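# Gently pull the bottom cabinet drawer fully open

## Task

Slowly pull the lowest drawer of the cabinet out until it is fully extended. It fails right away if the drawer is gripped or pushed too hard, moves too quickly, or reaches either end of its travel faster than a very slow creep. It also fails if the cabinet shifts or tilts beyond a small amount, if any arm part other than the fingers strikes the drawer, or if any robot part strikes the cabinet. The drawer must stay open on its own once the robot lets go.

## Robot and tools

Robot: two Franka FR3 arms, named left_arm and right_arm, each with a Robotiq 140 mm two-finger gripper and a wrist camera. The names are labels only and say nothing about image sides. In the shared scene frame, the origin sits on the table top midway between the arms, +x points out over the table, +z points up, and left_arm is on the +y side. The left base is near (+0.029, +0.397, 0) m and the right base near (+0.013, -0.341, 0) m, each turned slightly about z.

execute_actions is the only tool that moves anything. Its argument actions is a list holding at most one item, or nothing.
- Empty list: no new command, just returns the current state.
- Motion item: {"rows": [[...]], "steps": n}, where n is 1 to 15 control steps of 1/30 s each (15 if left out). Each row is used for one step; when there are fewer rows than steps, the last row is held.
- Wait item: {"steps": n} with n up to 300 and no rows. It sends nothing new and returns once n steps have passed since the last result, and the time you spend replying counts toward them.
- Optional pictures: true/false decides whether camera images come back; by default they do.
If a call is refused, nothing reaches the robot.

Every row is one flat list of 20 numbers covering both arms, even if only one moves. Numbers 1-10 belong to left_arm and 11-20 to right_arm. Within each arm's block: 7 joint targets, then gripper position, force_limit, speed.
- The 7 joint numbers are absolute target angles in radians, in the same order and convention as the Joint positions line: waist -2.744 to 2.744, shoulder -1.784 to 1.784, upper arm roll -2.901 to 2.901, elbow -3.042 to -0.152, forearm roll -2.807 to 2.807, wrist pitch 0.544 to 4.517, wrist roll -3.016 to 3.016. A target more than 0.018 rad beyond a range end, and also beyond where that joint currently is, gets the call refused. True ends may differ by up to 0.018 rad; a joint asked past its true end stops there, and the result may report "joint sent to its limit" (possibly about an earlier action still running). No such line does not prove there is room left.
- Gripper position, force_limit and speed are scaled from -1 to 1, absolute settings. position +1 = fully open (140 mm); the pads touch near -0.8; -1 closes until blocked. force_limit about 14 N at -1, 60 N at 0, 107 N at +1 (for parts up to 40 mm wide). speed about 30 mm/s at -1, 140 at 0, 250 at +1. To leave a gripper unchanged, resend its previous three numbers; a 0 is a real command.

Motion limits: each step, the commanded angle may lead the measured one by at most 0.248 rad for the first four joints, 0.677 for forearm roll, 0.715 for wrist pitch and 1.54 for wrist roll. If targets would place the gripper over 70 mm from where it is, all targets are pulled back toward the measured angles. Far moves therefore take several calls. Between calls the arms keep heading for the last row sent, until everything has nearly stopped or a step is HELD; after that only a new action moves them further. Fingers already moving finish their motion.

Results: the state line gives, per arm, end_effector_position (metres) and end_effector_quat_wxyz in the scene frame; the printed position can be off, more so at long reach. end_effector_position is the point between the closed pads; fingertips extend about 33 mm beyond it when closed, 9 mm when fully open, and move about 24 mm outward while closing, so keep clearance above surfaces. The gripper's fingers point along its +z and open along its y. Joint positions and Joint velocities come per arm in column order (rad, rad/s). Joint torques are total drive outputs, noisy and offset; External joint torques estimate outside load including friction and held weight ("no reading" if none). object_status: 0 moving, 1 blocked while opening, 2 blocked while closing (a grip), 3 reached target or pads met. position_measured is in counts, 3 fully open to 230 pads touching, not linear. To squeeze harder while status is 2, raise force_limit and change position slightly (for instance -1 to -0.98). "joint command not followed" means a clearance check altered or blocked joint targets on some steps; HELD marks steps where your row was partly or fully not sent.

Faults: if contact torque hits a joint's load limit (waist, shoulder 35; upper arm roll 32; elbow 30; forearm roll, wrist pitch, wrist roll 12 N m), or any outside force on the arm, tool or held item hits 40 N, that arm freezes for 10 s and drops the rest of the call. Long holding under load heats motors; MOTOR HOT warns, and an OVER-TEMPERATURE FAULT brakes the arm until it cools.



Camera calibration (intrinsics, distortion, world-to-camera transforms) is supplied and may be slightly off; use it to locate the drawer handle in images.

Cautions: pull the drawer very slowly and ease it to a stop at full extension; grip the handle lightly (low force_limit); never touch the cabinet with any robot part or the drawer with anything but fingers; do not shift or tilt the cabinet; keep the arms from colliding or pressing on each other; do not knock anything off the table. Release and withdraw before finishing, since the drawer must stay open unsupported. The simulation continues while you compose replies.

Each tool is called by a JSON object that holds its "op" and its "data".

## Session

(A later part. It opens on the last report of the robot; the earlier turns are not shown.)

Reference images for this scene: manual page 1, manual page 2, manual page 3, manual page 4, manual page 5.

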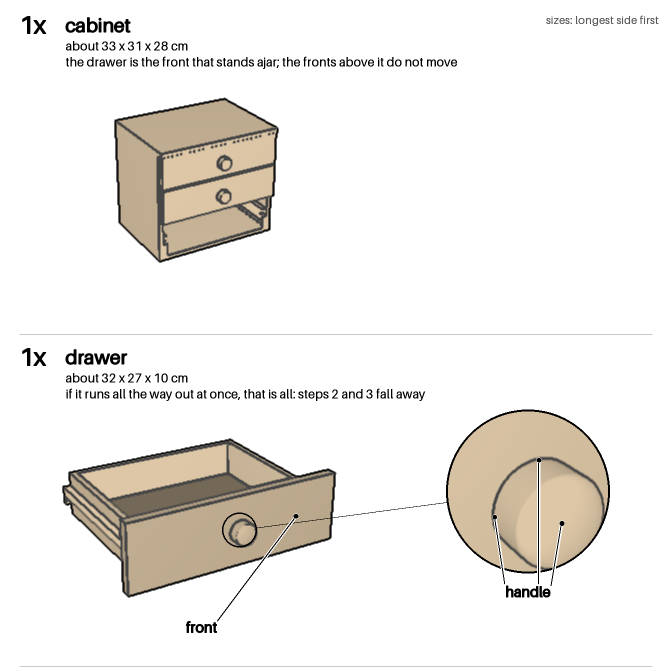

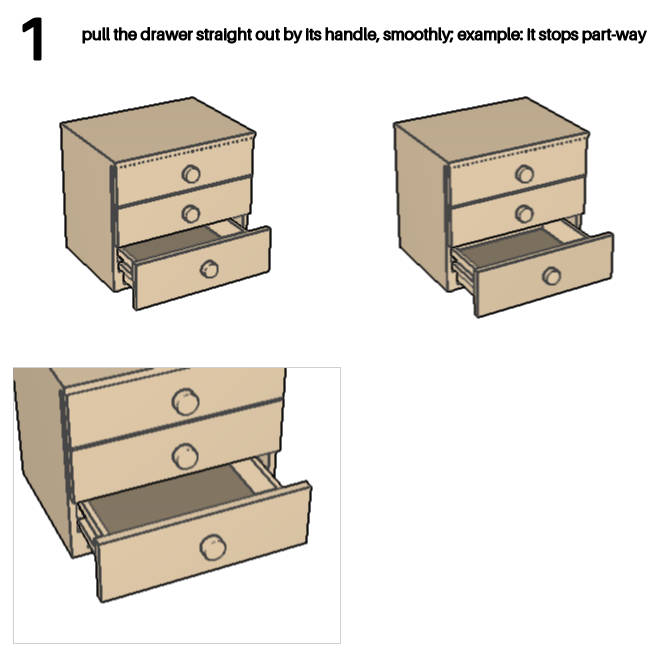

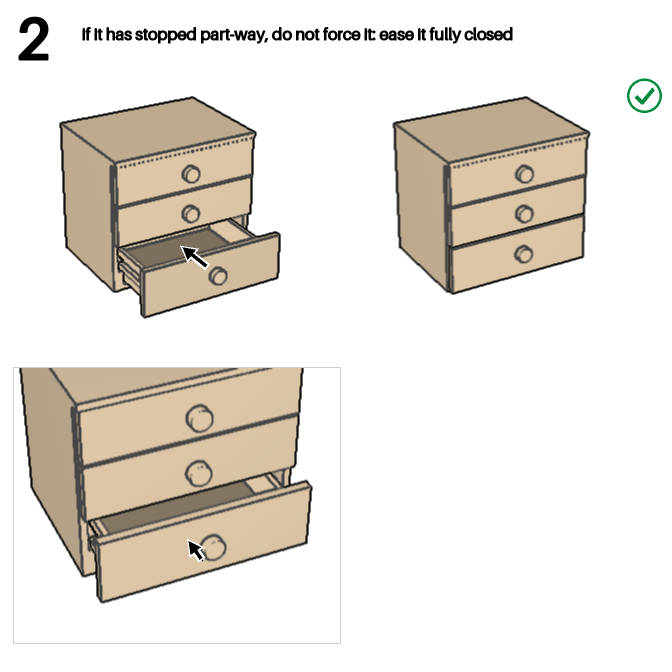

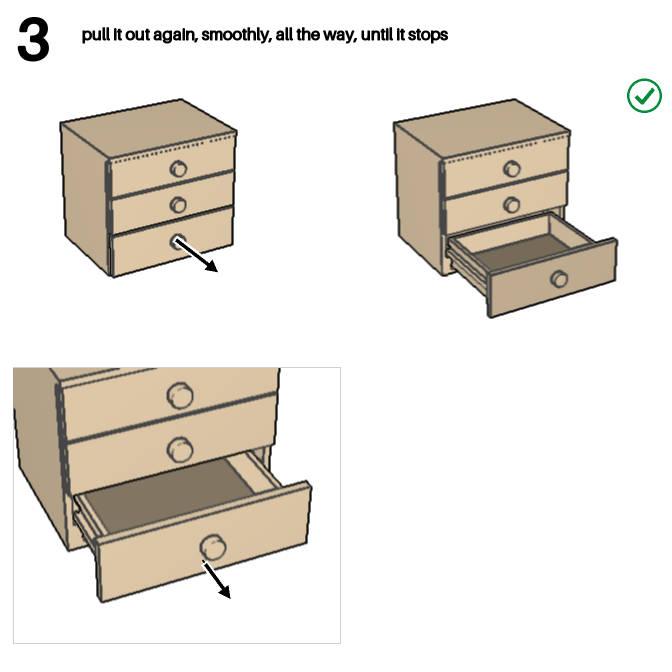

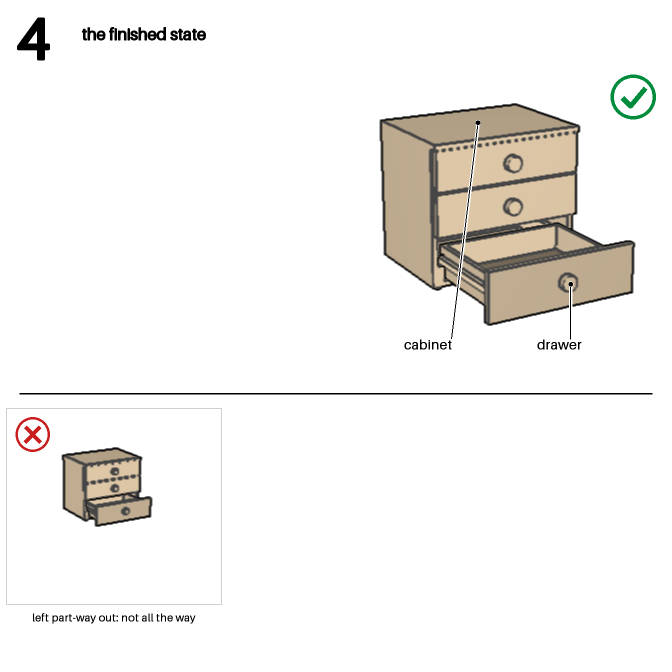

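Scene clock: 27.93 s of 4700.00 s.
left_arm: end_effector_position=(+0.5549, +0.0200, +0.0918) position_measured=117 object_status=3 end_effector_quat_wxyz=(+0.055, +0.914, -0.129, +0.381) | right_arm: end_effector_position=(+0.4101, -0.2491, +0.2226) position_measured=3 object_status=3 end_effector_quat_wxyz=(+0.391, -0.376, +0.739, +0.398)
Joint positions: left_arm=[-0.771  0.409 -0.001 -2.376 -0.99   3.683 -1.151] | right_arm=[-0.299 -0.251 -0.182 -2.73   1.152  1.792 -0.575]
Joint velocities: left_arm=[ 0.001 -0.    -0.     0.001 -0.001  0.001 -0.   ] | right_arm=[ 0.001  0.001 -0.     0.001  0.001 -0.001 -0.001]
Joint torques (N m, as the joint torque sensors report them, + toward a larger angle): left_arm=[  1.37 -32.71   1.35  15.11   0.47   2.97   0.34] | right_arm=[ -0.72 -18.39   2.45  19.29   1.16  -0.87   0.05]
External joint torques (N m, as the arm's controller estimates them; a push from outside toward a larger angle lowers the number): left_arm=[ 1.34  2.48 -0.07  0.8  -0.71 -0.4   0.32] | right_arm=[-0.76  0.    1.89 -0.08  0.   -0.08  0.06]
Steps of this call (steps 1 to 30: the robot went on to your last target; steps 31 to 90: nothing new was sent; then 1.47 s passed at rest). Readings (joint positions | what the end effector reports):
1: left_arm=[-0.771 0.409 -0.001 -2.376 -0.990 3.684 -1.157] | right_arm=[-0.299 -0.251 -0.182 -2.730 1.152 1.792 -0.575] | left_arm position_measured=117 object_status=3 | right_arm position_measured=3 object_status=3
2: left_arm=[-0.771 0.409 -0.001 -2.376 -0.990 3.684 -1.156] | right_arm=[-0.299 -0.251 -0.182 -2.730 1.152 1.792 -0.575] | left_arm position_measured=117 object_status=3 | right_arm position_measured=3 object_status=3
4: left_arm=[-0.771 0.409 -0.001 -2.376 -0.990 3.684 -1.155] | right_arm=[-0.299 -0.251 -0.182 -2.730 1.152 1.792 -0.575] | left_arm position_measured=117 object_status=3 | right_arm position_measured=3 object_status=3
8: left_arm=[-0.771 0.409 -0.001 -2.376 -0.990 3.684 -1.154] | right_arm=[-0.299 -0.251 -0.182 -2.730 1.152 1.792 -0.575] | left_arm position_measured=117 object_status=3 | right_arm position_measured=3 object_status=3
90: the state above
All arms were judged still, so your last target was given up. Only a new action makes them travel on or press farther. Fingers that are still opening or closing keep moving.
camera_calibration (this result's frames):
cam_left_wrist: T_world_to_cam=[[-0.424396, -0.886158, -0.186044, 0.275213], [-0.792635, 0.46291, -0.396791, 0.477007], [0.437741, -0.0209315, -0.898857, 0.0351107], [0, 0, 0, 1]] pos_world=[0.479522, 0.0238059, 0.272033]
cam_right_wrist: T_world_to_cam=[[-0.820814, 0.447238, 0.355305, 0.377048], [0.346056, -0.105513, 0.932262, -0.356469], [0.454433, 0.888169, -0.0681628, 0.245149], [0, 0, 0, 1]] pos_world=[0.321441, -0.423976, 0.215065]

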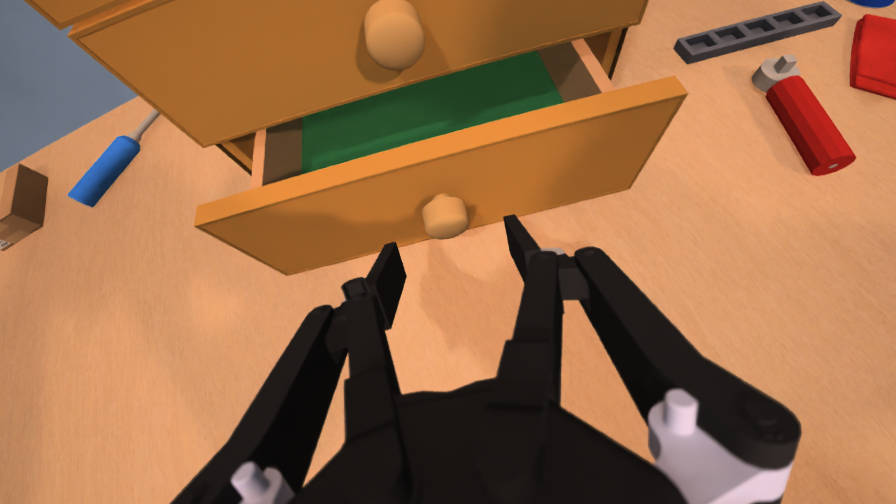

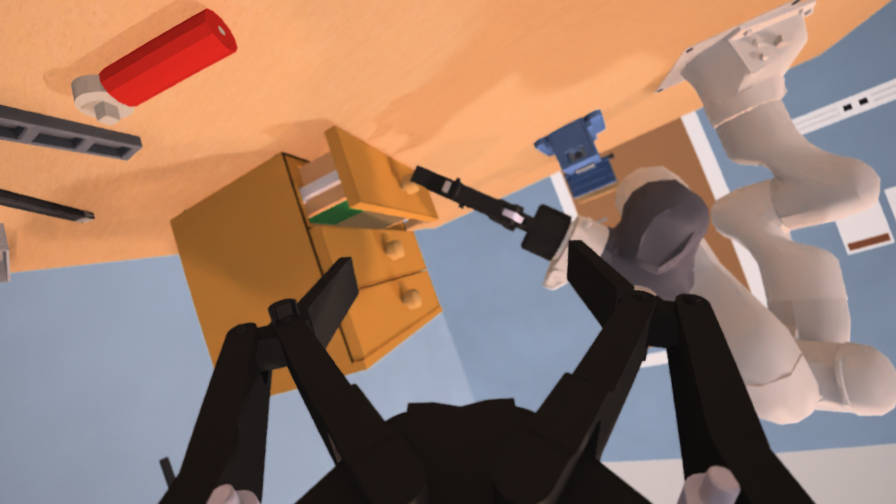

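{"op": "execute_actions", "data": {"actions": [{"rows":[[-0.763,0.419,0,-2.358,-0.998,3.674,-1.134,0.1,-1,0,-0.3,-0.251,-0.18,-2.731,1.152,1.791,-0.575,1,-1,0],[-0.763,0.419,0,-2.358,-0.998,3.674,-1.134,0.1,-1,0,-0.3,-0.251,-0.18,-2.731,1.152,1.791,-0.575,1,-1,0],[-0.763,0.419,0,-2.358,-0.998,3.674,-1.134,0.1,-1,0,-0.3,-0.251,-0.18,-2.731,1.152,1.791,-0.575,1,-1,0],[-0.756,0.4268,0,-2.3415,-1.0036,3.6675,-1.1217,0.1,-1,0,-0.3,-0.251,-0.18,-2.731,1.152,1.791,-0.575,1,-1,0],[-0.756,0.4268,0,-2.3415,-1.0036,3.6675,-1.1217,0.1,-1,0,-0.3,-0.251,-0.18,-2.731,1.152,1.791,-0.575,1,-1,0],[-0.756,0.4268,0,-2.3415,-1.0036,3.6675,-1.1217,0.1,-1,0,-0.3,-0.251,-0.18,-2.731,1.152,1.791,-0.575,1,-1,0],[-0.7495,0.4347,0,-2.3245,-1.01,3.661,-1.108,0.1,-1,0,-0.3,-0.251,-0.18,-2.731,1.152,1.791,-0.575,1,-1,0],[-0.7495,0.4347,0,-2.3245,-1.01,3.661,-1.108,0.1,-1,0,-0.3,-0.251,-0.18,-2.731,1.152,1.791,-0.575,1,-1,0],[-0.7495,0.4347,0,-2.3245,-1.01,3.661,-1.108,0.1,-1,0,-0.3,-0.251,-0.18,-2.731,1.152,1.791,-0.575,1,-1,0],[-0.7435,0.4426,0,-2.3076,-1.0164,3.6543,-1.095,0.1,-1,0,-0.3,-0.251,-0.18,-2.731,1.152,1.791,-0.575,1,-1,0]],"steps":15}], "pictures": false}}

{"op": "execute_actions", "data": {"actions": [{"steps":10}]}}

{"op": "zoom_image", "data": {"camera": "cam_right_wrist", "region": [320,110,520,250]}}

Scene clock: 31.40 s of 4700.00 s.
left_arm: end_effector_position=(+0.5753, +0.0162, +0.0929) position_measured=117 object_status=3 end_effector_quat_wxyz=(+0.058, +0.915, -0.120, +0.382) | right_arm: end_effector_position=(+0.4101, -0.2491, +0.2226) position_measured=3 object_status=3 end_effector_quat_wxyz=(+0.391, -0.376, +0.739, +0.398)
Joint positions: left_arm=[-0.746  0.439 -0.001 -2.311 -1.011  3.662 -1.118] | right_arm=[-0.299 -0.251 -0.182 -2.73   1.152  1.792 -0.575]
Joint velocities: left_arm=[ 0.008  0.012  0.     0.026 -0.02  -0.026  0.059] | right_arm=[ 0.002  0.001 -0.    -0.    -0.    -0.    -0.001]
Joint torques (N m, as the joint torque sensors report them, + toward a larger angle): left_arm=[  1.96 -34.42   1.36  15.33   0.62   2.86   0.33] | right_arm=[ -1.02 -18.33   2.65  19.25   1.08  -0.89   0.03]
External joint torques (N m, as the arm's controller estimates them; a push from outside toward a larger angle lowers the number): left_arm=[ 2.09  2.01  0.06  0.77 -0.64 -0.46  0.31] | right_arm=[-1.05  0.06  2.09 -0.12 -0.09 -0.1   0.03]
Steps of this call (steps 1 to 89: nothing new was sent; steps 90 to 104: all 15 steps of this action). Readings (joint positions | what the end effector reports):
90: left_arm=[-0.770 0.411 -0.001 -2.372 -0.992 3.682 -1.150] | right_arm=[-0.299 -0.251 -0.182 -2.730 1.152 1.792 -0.575] | left_arm position_measured=117 object_status=3 | right_arm position_measured=3 object_status=3
91: left_arm=[-0.769 0.413 -0.001 -2.368 -0.992 3.681 -1.149] | right_arm=[-0.299 -0.251 -0.182 -2.730 1.152 1.792 -0.575] | left_arm position_measured=117 object_status=3 | right_arm position_measured=3 object_status=3
93: left_arm=[-0.765 0.417 -0.001 -2.360 -0.995 3.679 -1.146] | right_arm=[-0.299 -0.251 -0.182 -2.730 1.152 1.792 -0.575] | left_arm position_measured=117 object_status=3 | right_arm position_measured=3 object_status=3
97: left_arm=[-0.756 0.427 -0.001 -2.337 -1.001 3.672 -1.137] | right_arm=[-0.299 -0.251 -0.182 -2.730 1.152 1.792 -0.575] | left_arm position_measured=117 object_status=3 | right_arm position_measured=3 object_status=3
104: the state above

Scene clock: 31.73 s of 4700.00 s.
left_arm: end_effector_position=(+0.5751, +0.0159, +0.0919) position_measured=117 object_status=3 end_effector_quat_wxyz=(+0.056, +0.914, -0.125, +0.381) | right_arm: end_effector_position=(+0.4101, -0.2491, +0.2226) position_measured=3 object_status=3 end_effector_quat_wxyz=(+0.391, -0.376, +0.739, +0.398)
Joint positions: left_arm=[-0.746  0.44  -0.001 -2.309 -1.013  3.658 -1.106] | right_arm=[-0.299 -0.251 -0.182 -2.73   1.152  1.792 -0.575]
Joint velocities: left_arm=[-0.    -0.001  0.     0.001 -0.001 -0.004  0.018] | right_arm=[ 0.001  0.    -0.001  0.    -0.001  0.    -0.001]
Joint torques (N m, as the joint torque sensors report them, + toward a larger angle): left_arm=[  1.1  -34.16   1.34  15.68   0.54   2.9    0.24] | right_arm=[ -0.56 -18.61   2.41  19.33   1.13  -0.87   0.04]
External joint torques (N m, as the arm's controller estimates them; a push from outside toward a larger angle lowers the number): left_arm=[ 1.13  2.54 -0.11  0.75 -0.76 -0.44  0.22] | right_arm=[-0.58 -0.19  1.86 -0.1  -0.04 -0.09  0.05]
Steps of this call (steps 1 to 10: the robot went on to your last target). Readings (joint positions | what the end effector reports):
1: left_arm=[-0.746 0.439 -0.001 -2.310 -1.012 3.661 -1.116] | right_arm=[-0.299 -0.251 -0.182 -2.730 1.152 1.792 -0.575] | left_arm position_measured=117 object_status=3 | right_arm position_measured=3 object_status=3
2: left_arm=[-0.746 0.440 -0.001 -2.310 -1.012 3.660 -1.114] | right_arm=[-0.299 -0.251 -0.182 -2.730 1.152 1.792 -0.575] | left_arm position_measured=117 object_status=3 | right_arm position_measured=3 object_status=3
4: left_arm=[-0.746 0.440 -0.001 -2.309 -1.013 3.659 -1.112] | right_arm=[-0.299 -0.251 -0.182 -2.730 1.152 1.792 -0.575] | left_arm position_measured=117 object_status=3 | right_arm position_measured=3 object_status=3
8: left_arm=[-0.746 0.440 -0.001 -2.309 -1.013 3.658 -1.107] | right_arm=[-0.299 -0.251 -0.182 -2.730 1.152 1.792 -0.575] | left_arm position_measured=117 object_status=3 | right_arm position_measured=3 object_status=3
10: the state above
camera_calibration (this result's frames):
cam_left_wrist: T_world_to_cam=[[-0.418422, -0.889729, -0.182496, 0.27651], [-0.796047, 0.455994, -0.397968, 0.497123], [0.437301, -0.0212434, -0.899064, 0.0265056], [0, 0, 0, 1]] pos_world=[0.49984, 0.0198972, 0.272131]
cam_right_wrist: T_world_to_cam=[[-0.820814, 0.447239, 0.355305, 0.377048], [0.346056, -0.105512, 0.932262, -0.356468], [0.454433, 0.888169, -0.0681641, 0.245149], [0, 0, 0, 1]] pos_world=[0.321441, -0.423976, 0.215065]

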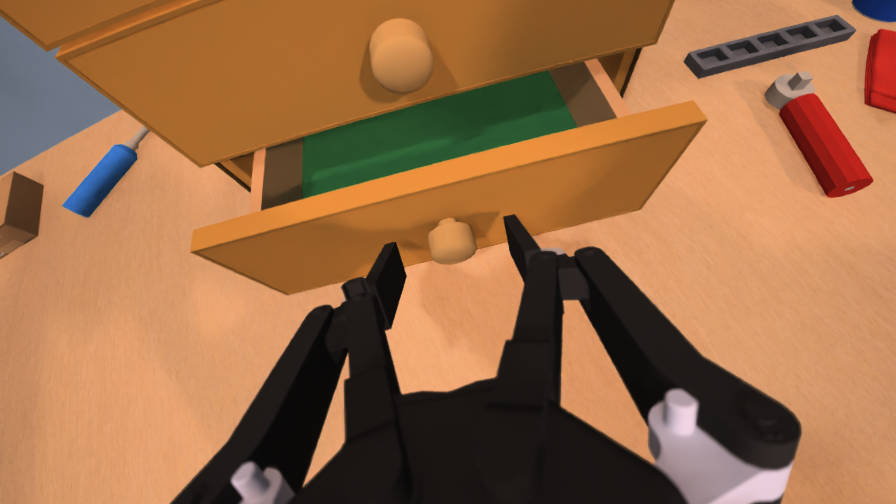

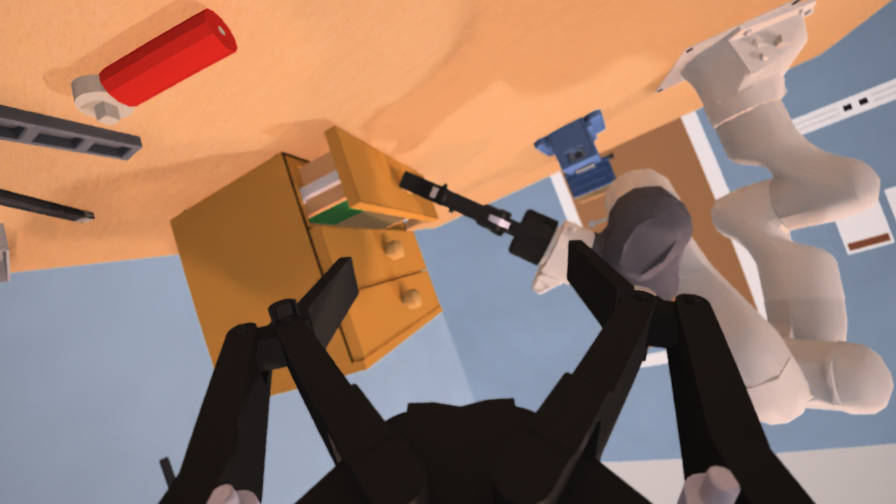

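Region (320, 110, 520, 250) of cam_right_wrist's 896x504 image, scaled by 2.520, with more detail than that image has; it fills the top 353 rows of this view, and the rest is white.

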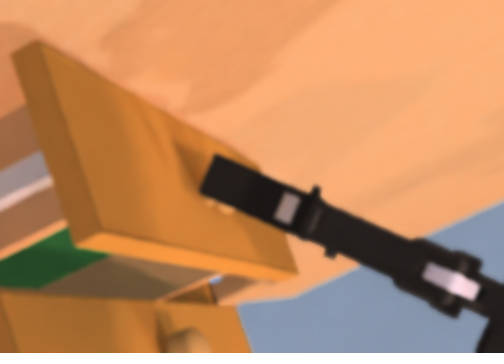

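Close.

{"op": "execute_actions", "data": {"actions": [{"rows":[[-0.7435,0.4426,0,-2.3076,-1.0164,3.6543,-1.095,-1,-1,-0.9,-0.3,-0.251,-0.18,-2.731,1.152,1.791,-0.575,1,-1,0]],"steps":15}], "pictures": false}}

{"op": "execute_actions", "data": {"actions": [{"steps":25}]}}

Scene clock: 32.77 s of 4700.00 s.
left_arm: end_effector_position=(+0.5750, +0.0159, +0.0916) position_measured=147 object_status=0 end_effector_quat_wxyz=(+0.055, +0.914, -0.128, +0.380) | right_arm: end_effector_position=(+0.4101, -0.2491, +0.2226) position_measured=3 object_status=3 end_effector_quat_wxyz=(+0.391, -0.376, +0.739, +0.398)
Joint positions: left_arm=[-0.745  0.44  -0.001 -2.309 -1.013  3.657 -1.1  ] | right_arm=[-0.299 -0.251 -0.182 -2.73   1.152  1.792 -0.575]
Joint velocities: left_arm=[ 0.001  0.001 -0.    -0.    -0.001 -0.001  0.002] | right_arm=[-0.001  0.     0.     0.001 -0.     0.    -0.   ]
Joint torques (N m, as the joint torque sensors report them, + toward a larger angle): left_arm=[  1.39 -33.9    1.26  15.7    0.6    2.95   0.36] | right_arm=[ -0.85 -18.82   2.4   19.28   1.12  -0.87   0.03]
External joint torques (N m, as the arm's controller estimates them; a push from outside toward a larger angle lowers the number): left_arm=[ 1.44  2.55 -0.16  0.92 -0.69 -0.36  0.34] | right_arm=[-0.88 -0.39  1.84 -0.12 -0.05 -0.08  0.03]
Steps of this call (steps 1 to 16: the robot went on to your last target; steps 17 to 31: all 15 steps of this action). Readings (joint positions | what the end effector reports):
17: left_arm=[-0.746 0.440 -0.001 -2.309 -1.013 3.657 -1.101] | right_arm=[-0.299 -0.251 -0.182 -2.730 1.152 1.792 -0.575] | left_arm position_measured=117 object_status=0 | right_arm position_measured=3 object_status=3
18: left_arm=[-0.746 0.440 -0.001 -2.309 -1.013 3.657 -1.101] | right_arm=[-0.299 -0.251 -0.182 -2.730 1.152 1.792 -0.575] | left_arm position_measured=118 object_status=0 | right_arm position_measured=3 object_status=3
20: left_arm=[-0.746 0.440 -0.001 -2.309 -1.013 3.657 -1.101] | right_arm=[-0.299 -0.251 -0.182 -2.730 1.152 1.792 -0.575] | left_arm position_measured=123 object_status=0 | right_arm position_measured=3 object_status=3
24: left_arm=[-0.746 0.440 -0.001 -2.309 -1.013 3.657 -1.100] | right_arm=[-0.299 -0.251 -0.182 -2.730 1.152 1.792 -0.575] | left_arm position_measured=132 object_status=0 | right_arm position_measured=3 object_status=3
31: the state above

Scene clock: 33.60 s of 4700.00 s.
left_arm: end_effector_position=(+0.5752, +0.0162, +0.0916) position_measured=183 object_status=2 end_effector_quat_wxyz=(+0.055, +0.914, -0.127, +0.380) | right_arm: end_effector_position=(+0.4101, -0.2491, +0.2226) position_measured=3 object_status=3 end_effector_quat_wxyz=(+0.391, -0.376, +0.739, +0.398)
Joint positions: left_arm=[-0.745  0.44  -0.001 -2.309 -1.014  3.657 -1.1  ] | right_arm=[-0.299 -0.251 -0.182 -2.73   1.152  1.792 -0.575]
Joint velocities: left_arm=[-0.    -0.001 -0.001 -0.002 -0.001 -0.001  0.001] | right_arm=[-0.001 -0.     0.002  0.     0.001  0.001  0.   ]
Joint torques (N m, as the joint torque sensors report them, + toward a larger angle): left_arm=[  1.19 -34.23   1.32  15.52   0.7    2.98   0.33] | right_arm=[ -0.52 -18.67   2.65  19.2    1.11  -0.9    0.03]
External joint torques (N m, as the arm's controller estimates them; a push from outside toward a larger angle lowers the number): left_arm=[ 1.21  2.38 -0.14  0.69 -0.59 -0.35  0.31] | right_arm=[-0.51 -0.24  2.13 -0.17 -0.06 -0.12  0.03]
Steps of this call (steps 1 to 15: the robot went on to your last target; steps 16 to 25: nothing new was sent). Readings (joint positions | what the end effector reports):
1: left_arm=[-0.745 0.440 -0.001 -2.309 -1.014 3.657 -1.100] | right_arm=[-0.299 -0.251 -0.182 -2.730 1.152 1.792 -0.575] | left_arm position_measured=149 object_status=0 | right_arm position_measured=3 object_status=3
2: left_arm=[-0.745 0.440 -0.001 -2.309 -1.014 3.657 -1.100] | right_arm=[-0.299 -0.251 -0.182 -2.730 1.152 1.792 -0.575] | left_arm position_measured=152 object_status=0 | right_arm position_measured=3 object_status=3
4: left_arm=[-0.745 0.440 -0.001 -2.309 -1.014 3.657 -1.100] | right_arm=[-0.299 -0.251 -0.182 -2.730 1.152 1.792 -0.575] | left_arm position_measured=156 object_status=0 | right_arm position_measured=3 object_status=3
8: left_arm=[-0.745 0.440 -0.001 -2.309 -1.014 3.657 -1.100] | right_arm=[-0.299 -0.251 -0.182 -2.730 1.152 1.792 -0.575] | left_arm position_measured=165 object_status=0 | right_arm position_measured=3 object_status=3
25: the state above
All arms were judged still, so your last target was given up. Only a new action makes them travel on or press farther. Fingers that are still opening or closing keep moving.
camera_calibration (this result's frames):
cam_left_wrist: T_world_to_cam=[[-0.421347, -0.887645, -0.185887, 0.278675], [-0.794473, 0.460124, -0.396358, 0.495838], [0.437356, -0.0193224, -0.899081, 0.0261425], [0, 0, 0, 1]] pos_world=[0.499915, 0.0197225, 0.271835]
cam_right_wrist: T_world_to_cam=[[-0.820814, 0.447239, 0.355305, 0.377048], [0.346056, -0.105512, 0.932262, -0.356468], [0.454432, 0.888169, -0.0681644, 0.245149], [0, 0, 0, 1]] pos_world=[0.321441, -0.423976, 0.215065]

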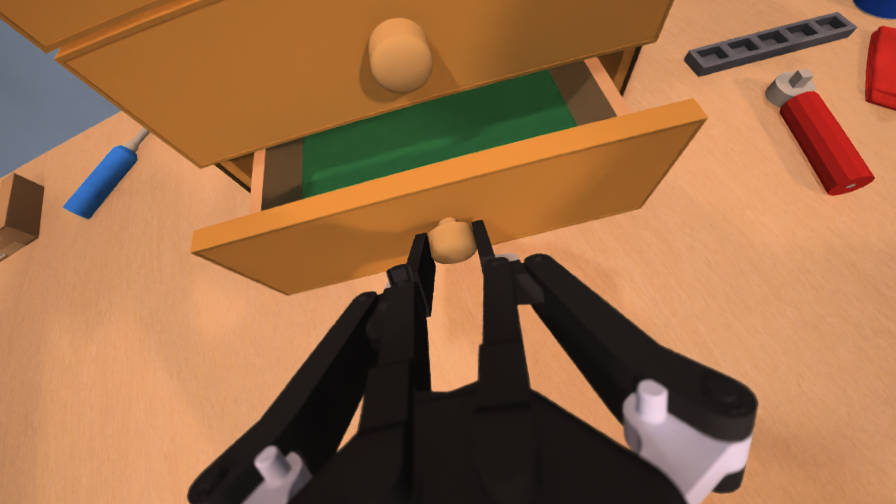

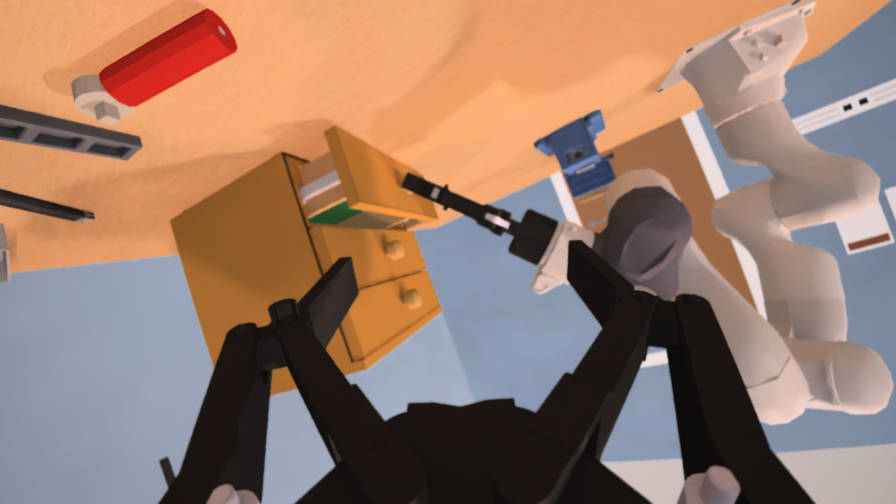

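{"op": "execute_actions", "data": {"actions": [{"rows":[[-0.7515,0.4317,0,-2.3245,-1.01,3.661,-1.108,-1,-1,-0.9,-0.3,-0.251,-0.18,-2.731,1.152,1.791,-0.575,1,-1,0]],"steps":8}], "pictures": false}}

{"op": "execute_actions", "data": {"actions": [{"rows":[[-0.758,0.423,0,-2.3415,-1.0036,3.6675,-1.1217,-1,-1,-0.9,-0.3,-0.251,-0.18,-2.731,1.152,1.791,-0.575,1,-1,0]],"steps":8}], "pictures": false}}

Scene clock: 35.27 s of 4700.00 s.
left_arm: end_effector_position=(+0.5719, +0.0170, +0.0917) position_measured=183 object_status=2 end_effector_quat_wxyz=(+0.054, +0.914, -0.129, +0.380) | right_arm: end_effector_position=(+0.4101, -0.2491, +0.2226) position_measured=3 object_status=3 end_effector_quat_wxyz=(+0.391, -0.376, +0.739, +0.398)
Joint positions: left_arm=[-0.749  0.434 -0.    -2.32  -1.012  3.659 -1.103] | right_arm=[-0.299 -0.251 -0.182 -2.73   1.152  1.792 -0.575]
Joint velocities: left_arm=[-0.001 -0.002  0.001 -0.004  0.004  0.002 -0.008] | right_arm=[ 0.002  0.001  0.    -0.     0.001 -0.    -0.001]
Joint torques (N m, as the joint torque sensors report them, + toward a larger angle): left_arm=[ -1.41 -35.55   1.38  11.87   1.62   3.57  -0.11] | right_arm=[ -0.54 -18.49   2.22  19.15   1.14  -0.85   0.05]
External joint torques (N m, as the arm's controller estimates them; a push from outside toward a larger angle lowers the number): left_arm=[-1.53  0.79 -0.19 -3.    0.34  0.23 -0.13] | right_arm=[-0.59 -0.11  1.65 -0.19 -0.02 -0.06  0.06]
Steps of this call (steps 1 to 42: nothing new was sent; steps 43 to 50: all 8 steps of this action). Readings (joint positions | what the end effector reports):
43: left_arm=[-0.746 0.439 -0.000 -2.311 -1.013 3.657 -1.100] | right_arm=[-0.299 -0.251 -0.182 -2.730 1.152 1.792 -0.575] | left_arm position_measured=183 object_status=2 | right_arm position_measured=3 object_status=3
44: left_arm=[-0.747 0.437 -0.000 -2.314 -1.013 3.658 -1.101] | right_arm=[-0.299 -0.251 -0.182 -2.730 1.152 1.792 -0.575] | left_arm position_measured=183 object_status=2 | right_arm position_measured=3 object_status=3
46: left_arm=[-0.748 0.435 -0.000 -2.318 -1.012 3.658 -1.102] | right_arm=[-0.299 -0.251 -0.182 -2.730 1.152 1.792 -0.575] | left_arm position_measured=183 object_status=2 | right_arm position_measured=3 object_status=3
50: the state above

Scene clock: 35.53 s of 4700.00 s.
left_arm: end_effector_position=(+0.5668, +0.0182, +0.0917) position_measured=183 object_status=2 end_effector_quat_wxyz=(+0.054, +0.914, -0.130, +0.380) | right_arm: end_effector_position=(+0.4101, -0.2491, +0.2226) position_measured=3 object_status=3 end_effector_quat_wxyz=(+0.391, -0.376, +0.739, +0.398)
Joint positions: left_arm=[-0.755  0.425 -0.    -2.337 -1.006  3.664 -1.114] | right_arm=[-0.299 -0.251 -0.182 -2.73   1.152  1.792 -0.575]
Joint velocities: left_arm=[-0.004 -0.002 -0.    -0.009  0.006  0.007 -0.024] | right_arm=[-0.     0.     0.     0.001 -0.    -0.001  0.002]
Joint torques (N m, as the joint torque sensors report them, + toward a larger angle): left_arm=[ -1.5  -36.56   0.91  12.87   1.66   3.6    0.07] | right_arm=[ -0.65 -18.35   2.47  19.14   1.07  -0.91   0.01]
External joint torques (N m, as the arm's controller estimates them; a push from outside toward a larger angle lowers the number): left_arm=[-1.55 -0.65 -0.57 -1.81  0.42  0.26  0.06] | right_arm=[-0.67  0.02  1.93 -0.22 -0.09 -0.13  0.02]
Steps of this call (steps 1 to 8: all 8 steps of this action). Readings (joint positions | what the end effector reports):
1: left_arm=[-0.750 0.432 -0.000 -2.323 -1.010 3.660 -1.105] | right_arm=[-0.299 -0.251 -0.182 -2.730 1.152 1.792 -0.575] | left_arm position_measured=183 object_status=2 | right_arm position_measured=3 object_status=3
2: left_arm=[-0.752 0.430 -0.000 -2.328 -1.009 3.661 -1.106] | right_arm=[-0.299 -0.251 -0.182 -2.730 1.152 1.792 -0.575] | left_arm position_measured=183 object_status=2 | right_arm position_measured=3 object_status=3
4: left_arm=[-0.754 0.427 -0.000 -2.334 -1.008 3.663 -1.109] | right_arm=[-0.299 -0.251 -0.182 -2.730 1.152 1.792 -0.575] | left_arm position_measured=183 object_status=2 | right_arm position_measured=3 object_status=3
8: the state above

{"op": "execute_actions", "data": {"actions": [{"rows":[[-0.764,0.415,0,-2.358,-0.998,3.674,-1.134,-1,-1,-0.9,-0.3,-0.251,-0.18,-2.731,1.152,1.791,-0.575,1,-1,0]],"steps":8}], "pictures": false}}

Scene clock: 36.20 s of 4700.00 s.
left_arm: end_effector_position=(+0.5618, +0.0192, +0.0917) position_measured=183 object_status=2 end_effector_quat_wxyz=(+0.054, +0.914, -0.130, +0.379) | right_arm: end_effector_position=(+0.4101, -0.2491, +0.2226) position_measured=3 object_status=3 end_effector_quat_wxyz=(+0.391, -0.376, +0.739, +0.398)
Joint positions: left_arm=[-0.761  0.418  0.    -2.353 -1.     3.67  -1.127] | right_arm=[-0.299 -0.251 -0.182 -2.73   1.152  1.792 -0.575]
Joint velocities: left_arm=[-0.004 -0.002 -0.    -0.01   0.007  0.007 -0.022] | right_arm=[ 0.001 -0.    -0.     0.     0.    -0.    -0.002]
Joint torques (N m, as the joint torque sensors report them, + toward a larger angle): left_arm=[ -1.4  -35.42   0.93  12.56   1.59   3.67   0.11] | right_arm=[ -0.79 -18.66   2.06  19.27   1.15  -0.9    0.05]
External joint torques (N m, as the arm's controller estimates them; a push from outside toward a larger angle lowers the number): left_arm=[-1.43  0.1  -0.51 -1.93  0.37  0.32  0.1 ] | right_arm=[-0.85 -0.24  1.46 -0.12 -0.02 -0.11  0.06]
Steps of this call (steps 1 to 12: the robot went on to your last target; steps 13 to 20: all 8 steps of this action). Readings (joint positions | what the end effector reports):
13: left_arm=[-0.756 0.424 0.000 -2.341 -1.004 3.666 -1.119] | right_arm=[-0.299 -0.251 -0.182 -2.730 1.152 1.792 -0.575] | left_arm position_measured=183 object_status=2 | right_arm position_measured=3 object_status=3
14: left_arm=[-0.758 0.421 0.000 -2.345 -1.003 3.667 -1.120] | right_arm=[-0.299 -0.251 -0.182 -2.730 1.152 1.792 -0.575] | left_arm position_measured=183 object_status=2 | right_arm position_measured=3 object_status=3
16: left_arm=[-0.760 0.419 0.000 -2.350 -1.002 3.669 -1.123] | right_arm=[-0.299 -0.251 -0.182 -2.730 1.152 1.792 -0.575] | left_arm position_measured=183 object_status=2 | right_arm position_measured=3 object_status=3
20: the state above

{"op": "execute_actions", "data": {"actions": [{"rows":[[-0.7698,0.4074,0,-2.3743,-0.9934,3.6805,-1.146,-1,-1,-0.9,-0.3,-0.251,-0.18,-2.731,1.152,1.791,-0.575,1,-1,0]],"steps":8}], "pictures": false}}

Scene clock: 36.93 s of 4700.00 s.
left_arm: end_effector_position=(+0.5570, +0.0203, +0.0917) position_measured=183 object_status=2 end_effector_quat_wxyz=(+0.055, +0.914, -0.130, +0.379) | right_arm: end_effector_position=(+0.4101, -0.2491, +0.2226) position_measured=3 object_status=3 end_effector_quat_wxyz=(+0.391, -0.376, +0.739, +0.398)
Joint positions: left_arm=[-0.768  0.41   0.    -2.369 -0.995  3.676 -1.139] | right_arm=[-0.299 -0.251 -0.182 -2.73   1.152  1.792 -0.575]
Joint velocities: left_arm=[-0.004 -0.004 -0.001 -0.008  0.006  0.006 -0.019] | right_arm=[ 0.     0.001 -0.001 -0.    -0.     0.     0.001]
Joint torques (N m, as the joint torque sensors report them, + toward a larger angle): left_arm=[ -0.59 -35.33   0.69  10.74   1.47   3.84   0.  ] | right_arm=[ -0.43 -18.74   2.55  19.31   1.14  -0.85   0.  ]
External joint torques (N m, as the arm's controller estimates them; a push from outside toward a larger angle lowers the number): left_arm=[-0.54  0.11 -0.66 -3.78  0.25  0.46 -0.02] | right_arm=[-0.45 -0.33  2.01 -0.05 -0.02 -0.07  0.01]
Steps of this call (steps 1 to 14: the robot went on to your last target; steps 15 to 22: all 8 steps of this action). Readings (joint positions | what the end effector reports):
15: left_arm=[-0.762 0.416 0.000 -2.357 -0.998 3.672 -1.132] | right_arm=[-0.299 -0.251 -0.182 -2.730 1.152 1.792 -0.575] | left_arm position_measured=183 object_status=2 | right_arm position_measured=3 object_status=3
16: left_arm=[-0.764 0.414 0.000 -2.361 -0.997 3.673 -1.133] | right_arm=[-0.299 -0.251 -0.182 -2.730 1.152 1.792 -0.575] | left_arm position_measured=183 object_status=2 | right_arm position_measured=3 object_status=3
18: left_arm=[-0.766 0.411 0.000 -2.366 -0.996 3.675 -1.135] | right_arm=[-0.299 -0.251 -0.182 -2.730 1.152 1.792 -0.575] | left_arm position_measured=183 object_status=2 | right_arm position_measured=3 object_status=3
22: the state above

{"op": "execute_actions", "data": {"actions": [{"rows":[[-0.7745,0.4037,0,-2.3823,-0.9915,3.6836,-1.1515,-1,-1,-0.9,-0.3,-0.251,-0.18,-2.731,1.152,1.791,-0.575,1,-1,0]],"steps":8}], "pictures": false}}

Scene clock: 37.83 s of 4700.00 s.
left_arm: end_effector_position=(+0.5542, +0.0209, +0.0917) position_measured=183 object_status=2 end_effector_quat_wxyz=(+0.055, +0.914, -0.130, +0.380) | right_arm: end_effector_position=(+0.4101, -0.2491, +0.2226) position_measured=3 object_status=3 end_effector_quat_wxyz=(+0.391, -0.376, +0.739, +0.398)
Joint positions: left_arm=[-0.772  0.406  0.    -2.378 -0.993  3.681 -1.147] | right_arm=[-0.299 -0.251 -0.182 -2.73   1.152  1.792 -0.575]
Joint velocities: left_arm=[-0.004 -0.002  0.    -0.005  0.002  0.004 -0.008] | right_arm=[-0.001 -0.     0.001 -0.    -0.001  0.001  0.002]
Joint torques (N m, as the joint torque sensors report them, + toward a larger angle): left_arm=[ -1.78 -35.35   0.62  11.39   1.51   3.75  -0.01] | right_arm=[ -0.67 -18.68   2.21  19.22   1.13  -0.91   0.03]
External joint torques (N m, as the arm's controller estimates them; a push from outside toward a larger angle lowers the number): left_arm=[-1.85 -0.23 -0.83 -2.95  0.33  0.37 -0.03] | right_arm=[-0.64 -0.25  1.71 -0.16 -0.04 -0.13  0.04]
Steps of this call (steps 1 to 15: the robot went on to your last target; steps 16 to 19: nothing new was sent; steps 20 to 27: all 8 steps of this action). Readings (joint positions | what the end effector reports):
20: left_arm=[-0.768 0.409 0.000 -2.372 -0.994 3.678 -1.143] | right_arm=[-0.299 -0.251 -0.182 -2.730 1.152 1.792 -0.575] | left_arm position_measured=183 object_status=2 | right_arm position_measured=3 object_status=3
21: left_arm=[-0.770 0.408 0.000 -2.374 -0.994 3.678 -1.144] | right_arm=[-0.299 -0.251 -0.182 -2.730 1.152 1.792 -0.575] | left_arm position_measured=183 object_status=2 | right_arm position_measured=3 object_status=3
23: left_arm=[-0.771 0.407 0.000 -2.377 -0.994 3.680 -1.145] | right_arm=[-0.299 -0.251 -0.182 -2.730 1.152 1.792 -0.575] | left_arm position_measured=183 object_status=2 | right_arm position_measured=3 object_status=3
27: the state above

{"op": "execute_actions", "data": {"actions": [{"rows":[[-0.7815,0.3962,0,-2.3982,-0.9878,3.69,-1.1625,-1,-1,-0.9,-0.3,-0.251,-0.18,-2.731,1.152,1.791,-0.575,1,-1,0]],"steps":8}], "pictures": false}}

Scene clock: 38.70 s of 4700.00 s.
left_arm: end_effector_position=(+0.5516, +0.0217, +0.0922) position_measured=183 object_status=2 end_effector_quat_wxyz=(+0.055, +0.914, -0.131, +0.380) | right_arm: end_effector_position=(+0.4101, -0.2491, +0.2226) position_measured=3 object_status=3 end_effector_quat_wxyz=(+0.391, -0.376, +0.739, +0.398)
Joint positions: left_arm=[-0.776  0.401  0.001 -2.389 -0.986  3.686 -1.155] | right_arm=[-0.299 -0.251 -0.182 -2.73   1.152  1.792 -0.575]
Joint velocities: left_arm=[-0.001 -0.002 -0.    -0.005  0.009  0.005 -0.014] | right_arm=[-0.     0.    -0.001  0.001  0.001 -0.001 -0.   ]
Joint torques (N m, as the joint torque sensors report them, + toward a larger angle): left_arm=[ -3.56 -36.36  -0.35   8.65   0.6    3.8   -0.01] | right_arm=[ -0.85 -18.56   2.57  19.     1.1   -0.89   0.05]
External joint torques (N m, as the arm's controller estimates them; a push from outside toward a larger angle lowers the number): left_arm=[-3.57 -1.54 -1.73 -5.56 -0.55  0.43 -0.03] | right_arm=[-0.82 -0.12  2.08 -0.4  -0.08 -0.11  0.06]
Steps of this call (steps 1 to 15: the robot went on to your last target; steps 16 to 18: nothing new was sent; steps 19 to 26: all 8 steps of this action). Readings (joint positions | what the end effector reports):
19: left_arm=[-0.773 0.405 0.001 -2.381 -0.992 3.682 -1.150] | right_arm=[-0.299 -0.251 -0.182 -2.730 1.152 1.792 -0.575] | left_arm position_measured=183 object_status=2 | right_arm position_measured=3 object_status=3
20: left_arm=[-0.775 0.403 0.001 -2.385 -0.991 3.683 -1.151] | right_arm=[-0.299 -0.251 -0.182 -2.730 1.152 1.792 -0.575] | left_arm position_measured=183 object_status=2 | right_arm position_measured=3 object_status=3
22: left_arm=[-0.775 0.402 0.001 -2.387 -0.989 3.685 -1.153] | right_arm=[-0.299 -0.251 -0.182 -2.730 1.152 1.792 -0.575] | left_arm position_measured=183 object_status=2 | right_arm position_measured=3 object_status=3
26: the state above

Jammed. Relax.

{"op": "execute_actions", "data": {"actions": [{"rows":[[-0.7735,0.405,0,-2.3823,-0.9915,3.6836,-1.1515,-1,-1,-0.9,-0.3,-0.251,-0.18,-2.731,1.152,1.791,-0.575,1,-1,0]],"steps":6}]}}

Scene clock: 39.47 s of 4700.00 s.
left_arm: end_effector_position=(+0.5520, +0.0212, +0.0920) position_measured=183 object_status=2 end_effector_quat_wxyz=(+0.055, +0.914, -0.129, +0.380) | right_arm: end_effector_position=(+0.4101, -0.2491, +0.2226) position_measured=3 object_status=3 end_effector_quat_wxyz=(+0.391, -0.376, +0.739, +0.398)
Joint positions: left_arm=[-0.775  0.403  0.001 -2.386 -0.989  3.685 -1.157] | right_arm=[-0.299 -0.251 -0.182 -2.73   1.152  1.792 -0.575]
Joint velocities: left_arm=[-0.    -0.    -0.001  0.003 -0.009 -0.     0.005] | right_arm=[-0.002  0.001  0.    -0.     0.001 -0.     0.   ]
Joint torques (N m, as the joint torque sensors report them, + toward a larger angle): left_arm=[  1.34 -32.58  -0.32  16.28   0.72   3.12   0.3 ] | right_arm=[ -0.22 -18.51   2.26  19.38   1.14  -0.87   0.04]
External joint torques (N m, as the arm's controller estimates them; a push from outside toward a larger angle lowers the number): left_arm=[ 1.35  2.31 -1.68  2.09 -0.44 -0.26  0.29] | right_arm=[-0.17 -0.11  1.79  0.   -0.04 -0.1   0.05]
Steps of this call (steps 1 to 15: the robot went on to your last target; steps 16 to 17: nothing new was sent; steps 18 to 23: all 6 steps of this action). Readings (joint positions | what the end effector reports):
18: left_arm=[-0.776 0.402 0.002 -2.388 -0.986 3.686 -1.158] | right_arm=[-0.299 -0.251 -0.182 -2.730 1.152 1.792 -0.575] | left_arm position_measured=183 object_status=2 | right_arm position_measured=3 object_status=3
19: left_arm=[-0.775 0.403 0.001 -2.387 -0.987 3.685 -1.158] | right_arm=[-0.299 -0.251 -0.182 -2.730 1.152 1.792 -0.575] | left_arm position_measured=183 object_status=2 | right_arm position_measured=3 object_status=3
21: left_arm=[-0.775 0.403 0.001 -2.386 -0.988 3.685 -1.157] | right_arm=[-0.299 -0.251 -0.182 -2.730 1.152 1.792 -0.575] | left_arm position_measured=183 object_status=2 | right_arm position_measured=3 object_status=3
23: the state above
camera_calibration (this result's frames):
cam_left_wrist: T_world_to_cam=[[-0.42435, -0.886232, -0.185794, 0.275115], [-0.793083, 0.462778, -0.396051, 0.474411], [0.436975, -0.0207139, -0.899235, 0.037023], [0, 0, 0, 1]] pos_world=[0.476814, 0.0250354, 0.272298]
cam_right_wrist: T_world_to_cam=[[-0.820814, 0.447239, 0.355304, 0.377049], [0.346057, -0.10551, 0.932262, -0.356468], [0.454432, 0.888169, -0.068166, 0.24515], [0, 0, 0, 1]] pos_world=[0.321441, -0.423976, 0.215065]

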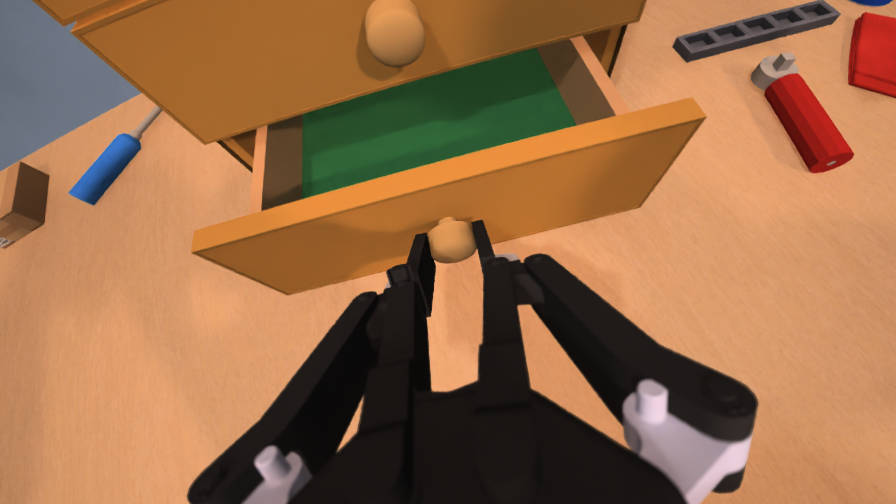

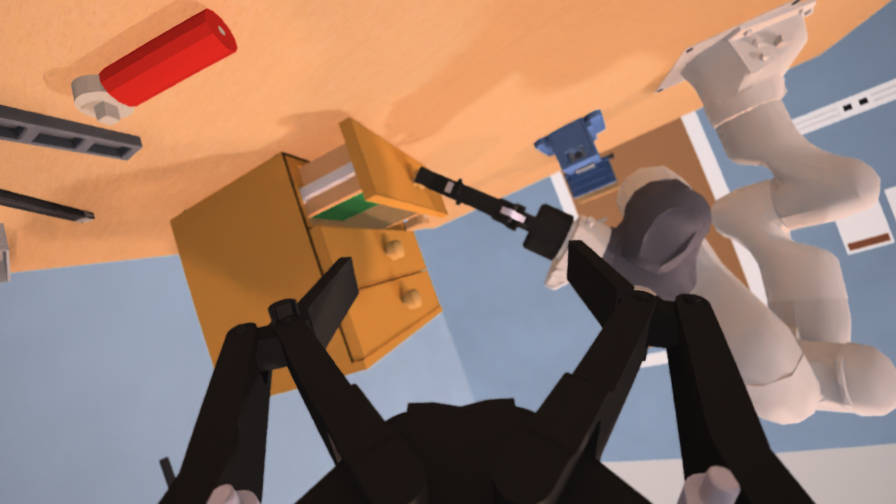

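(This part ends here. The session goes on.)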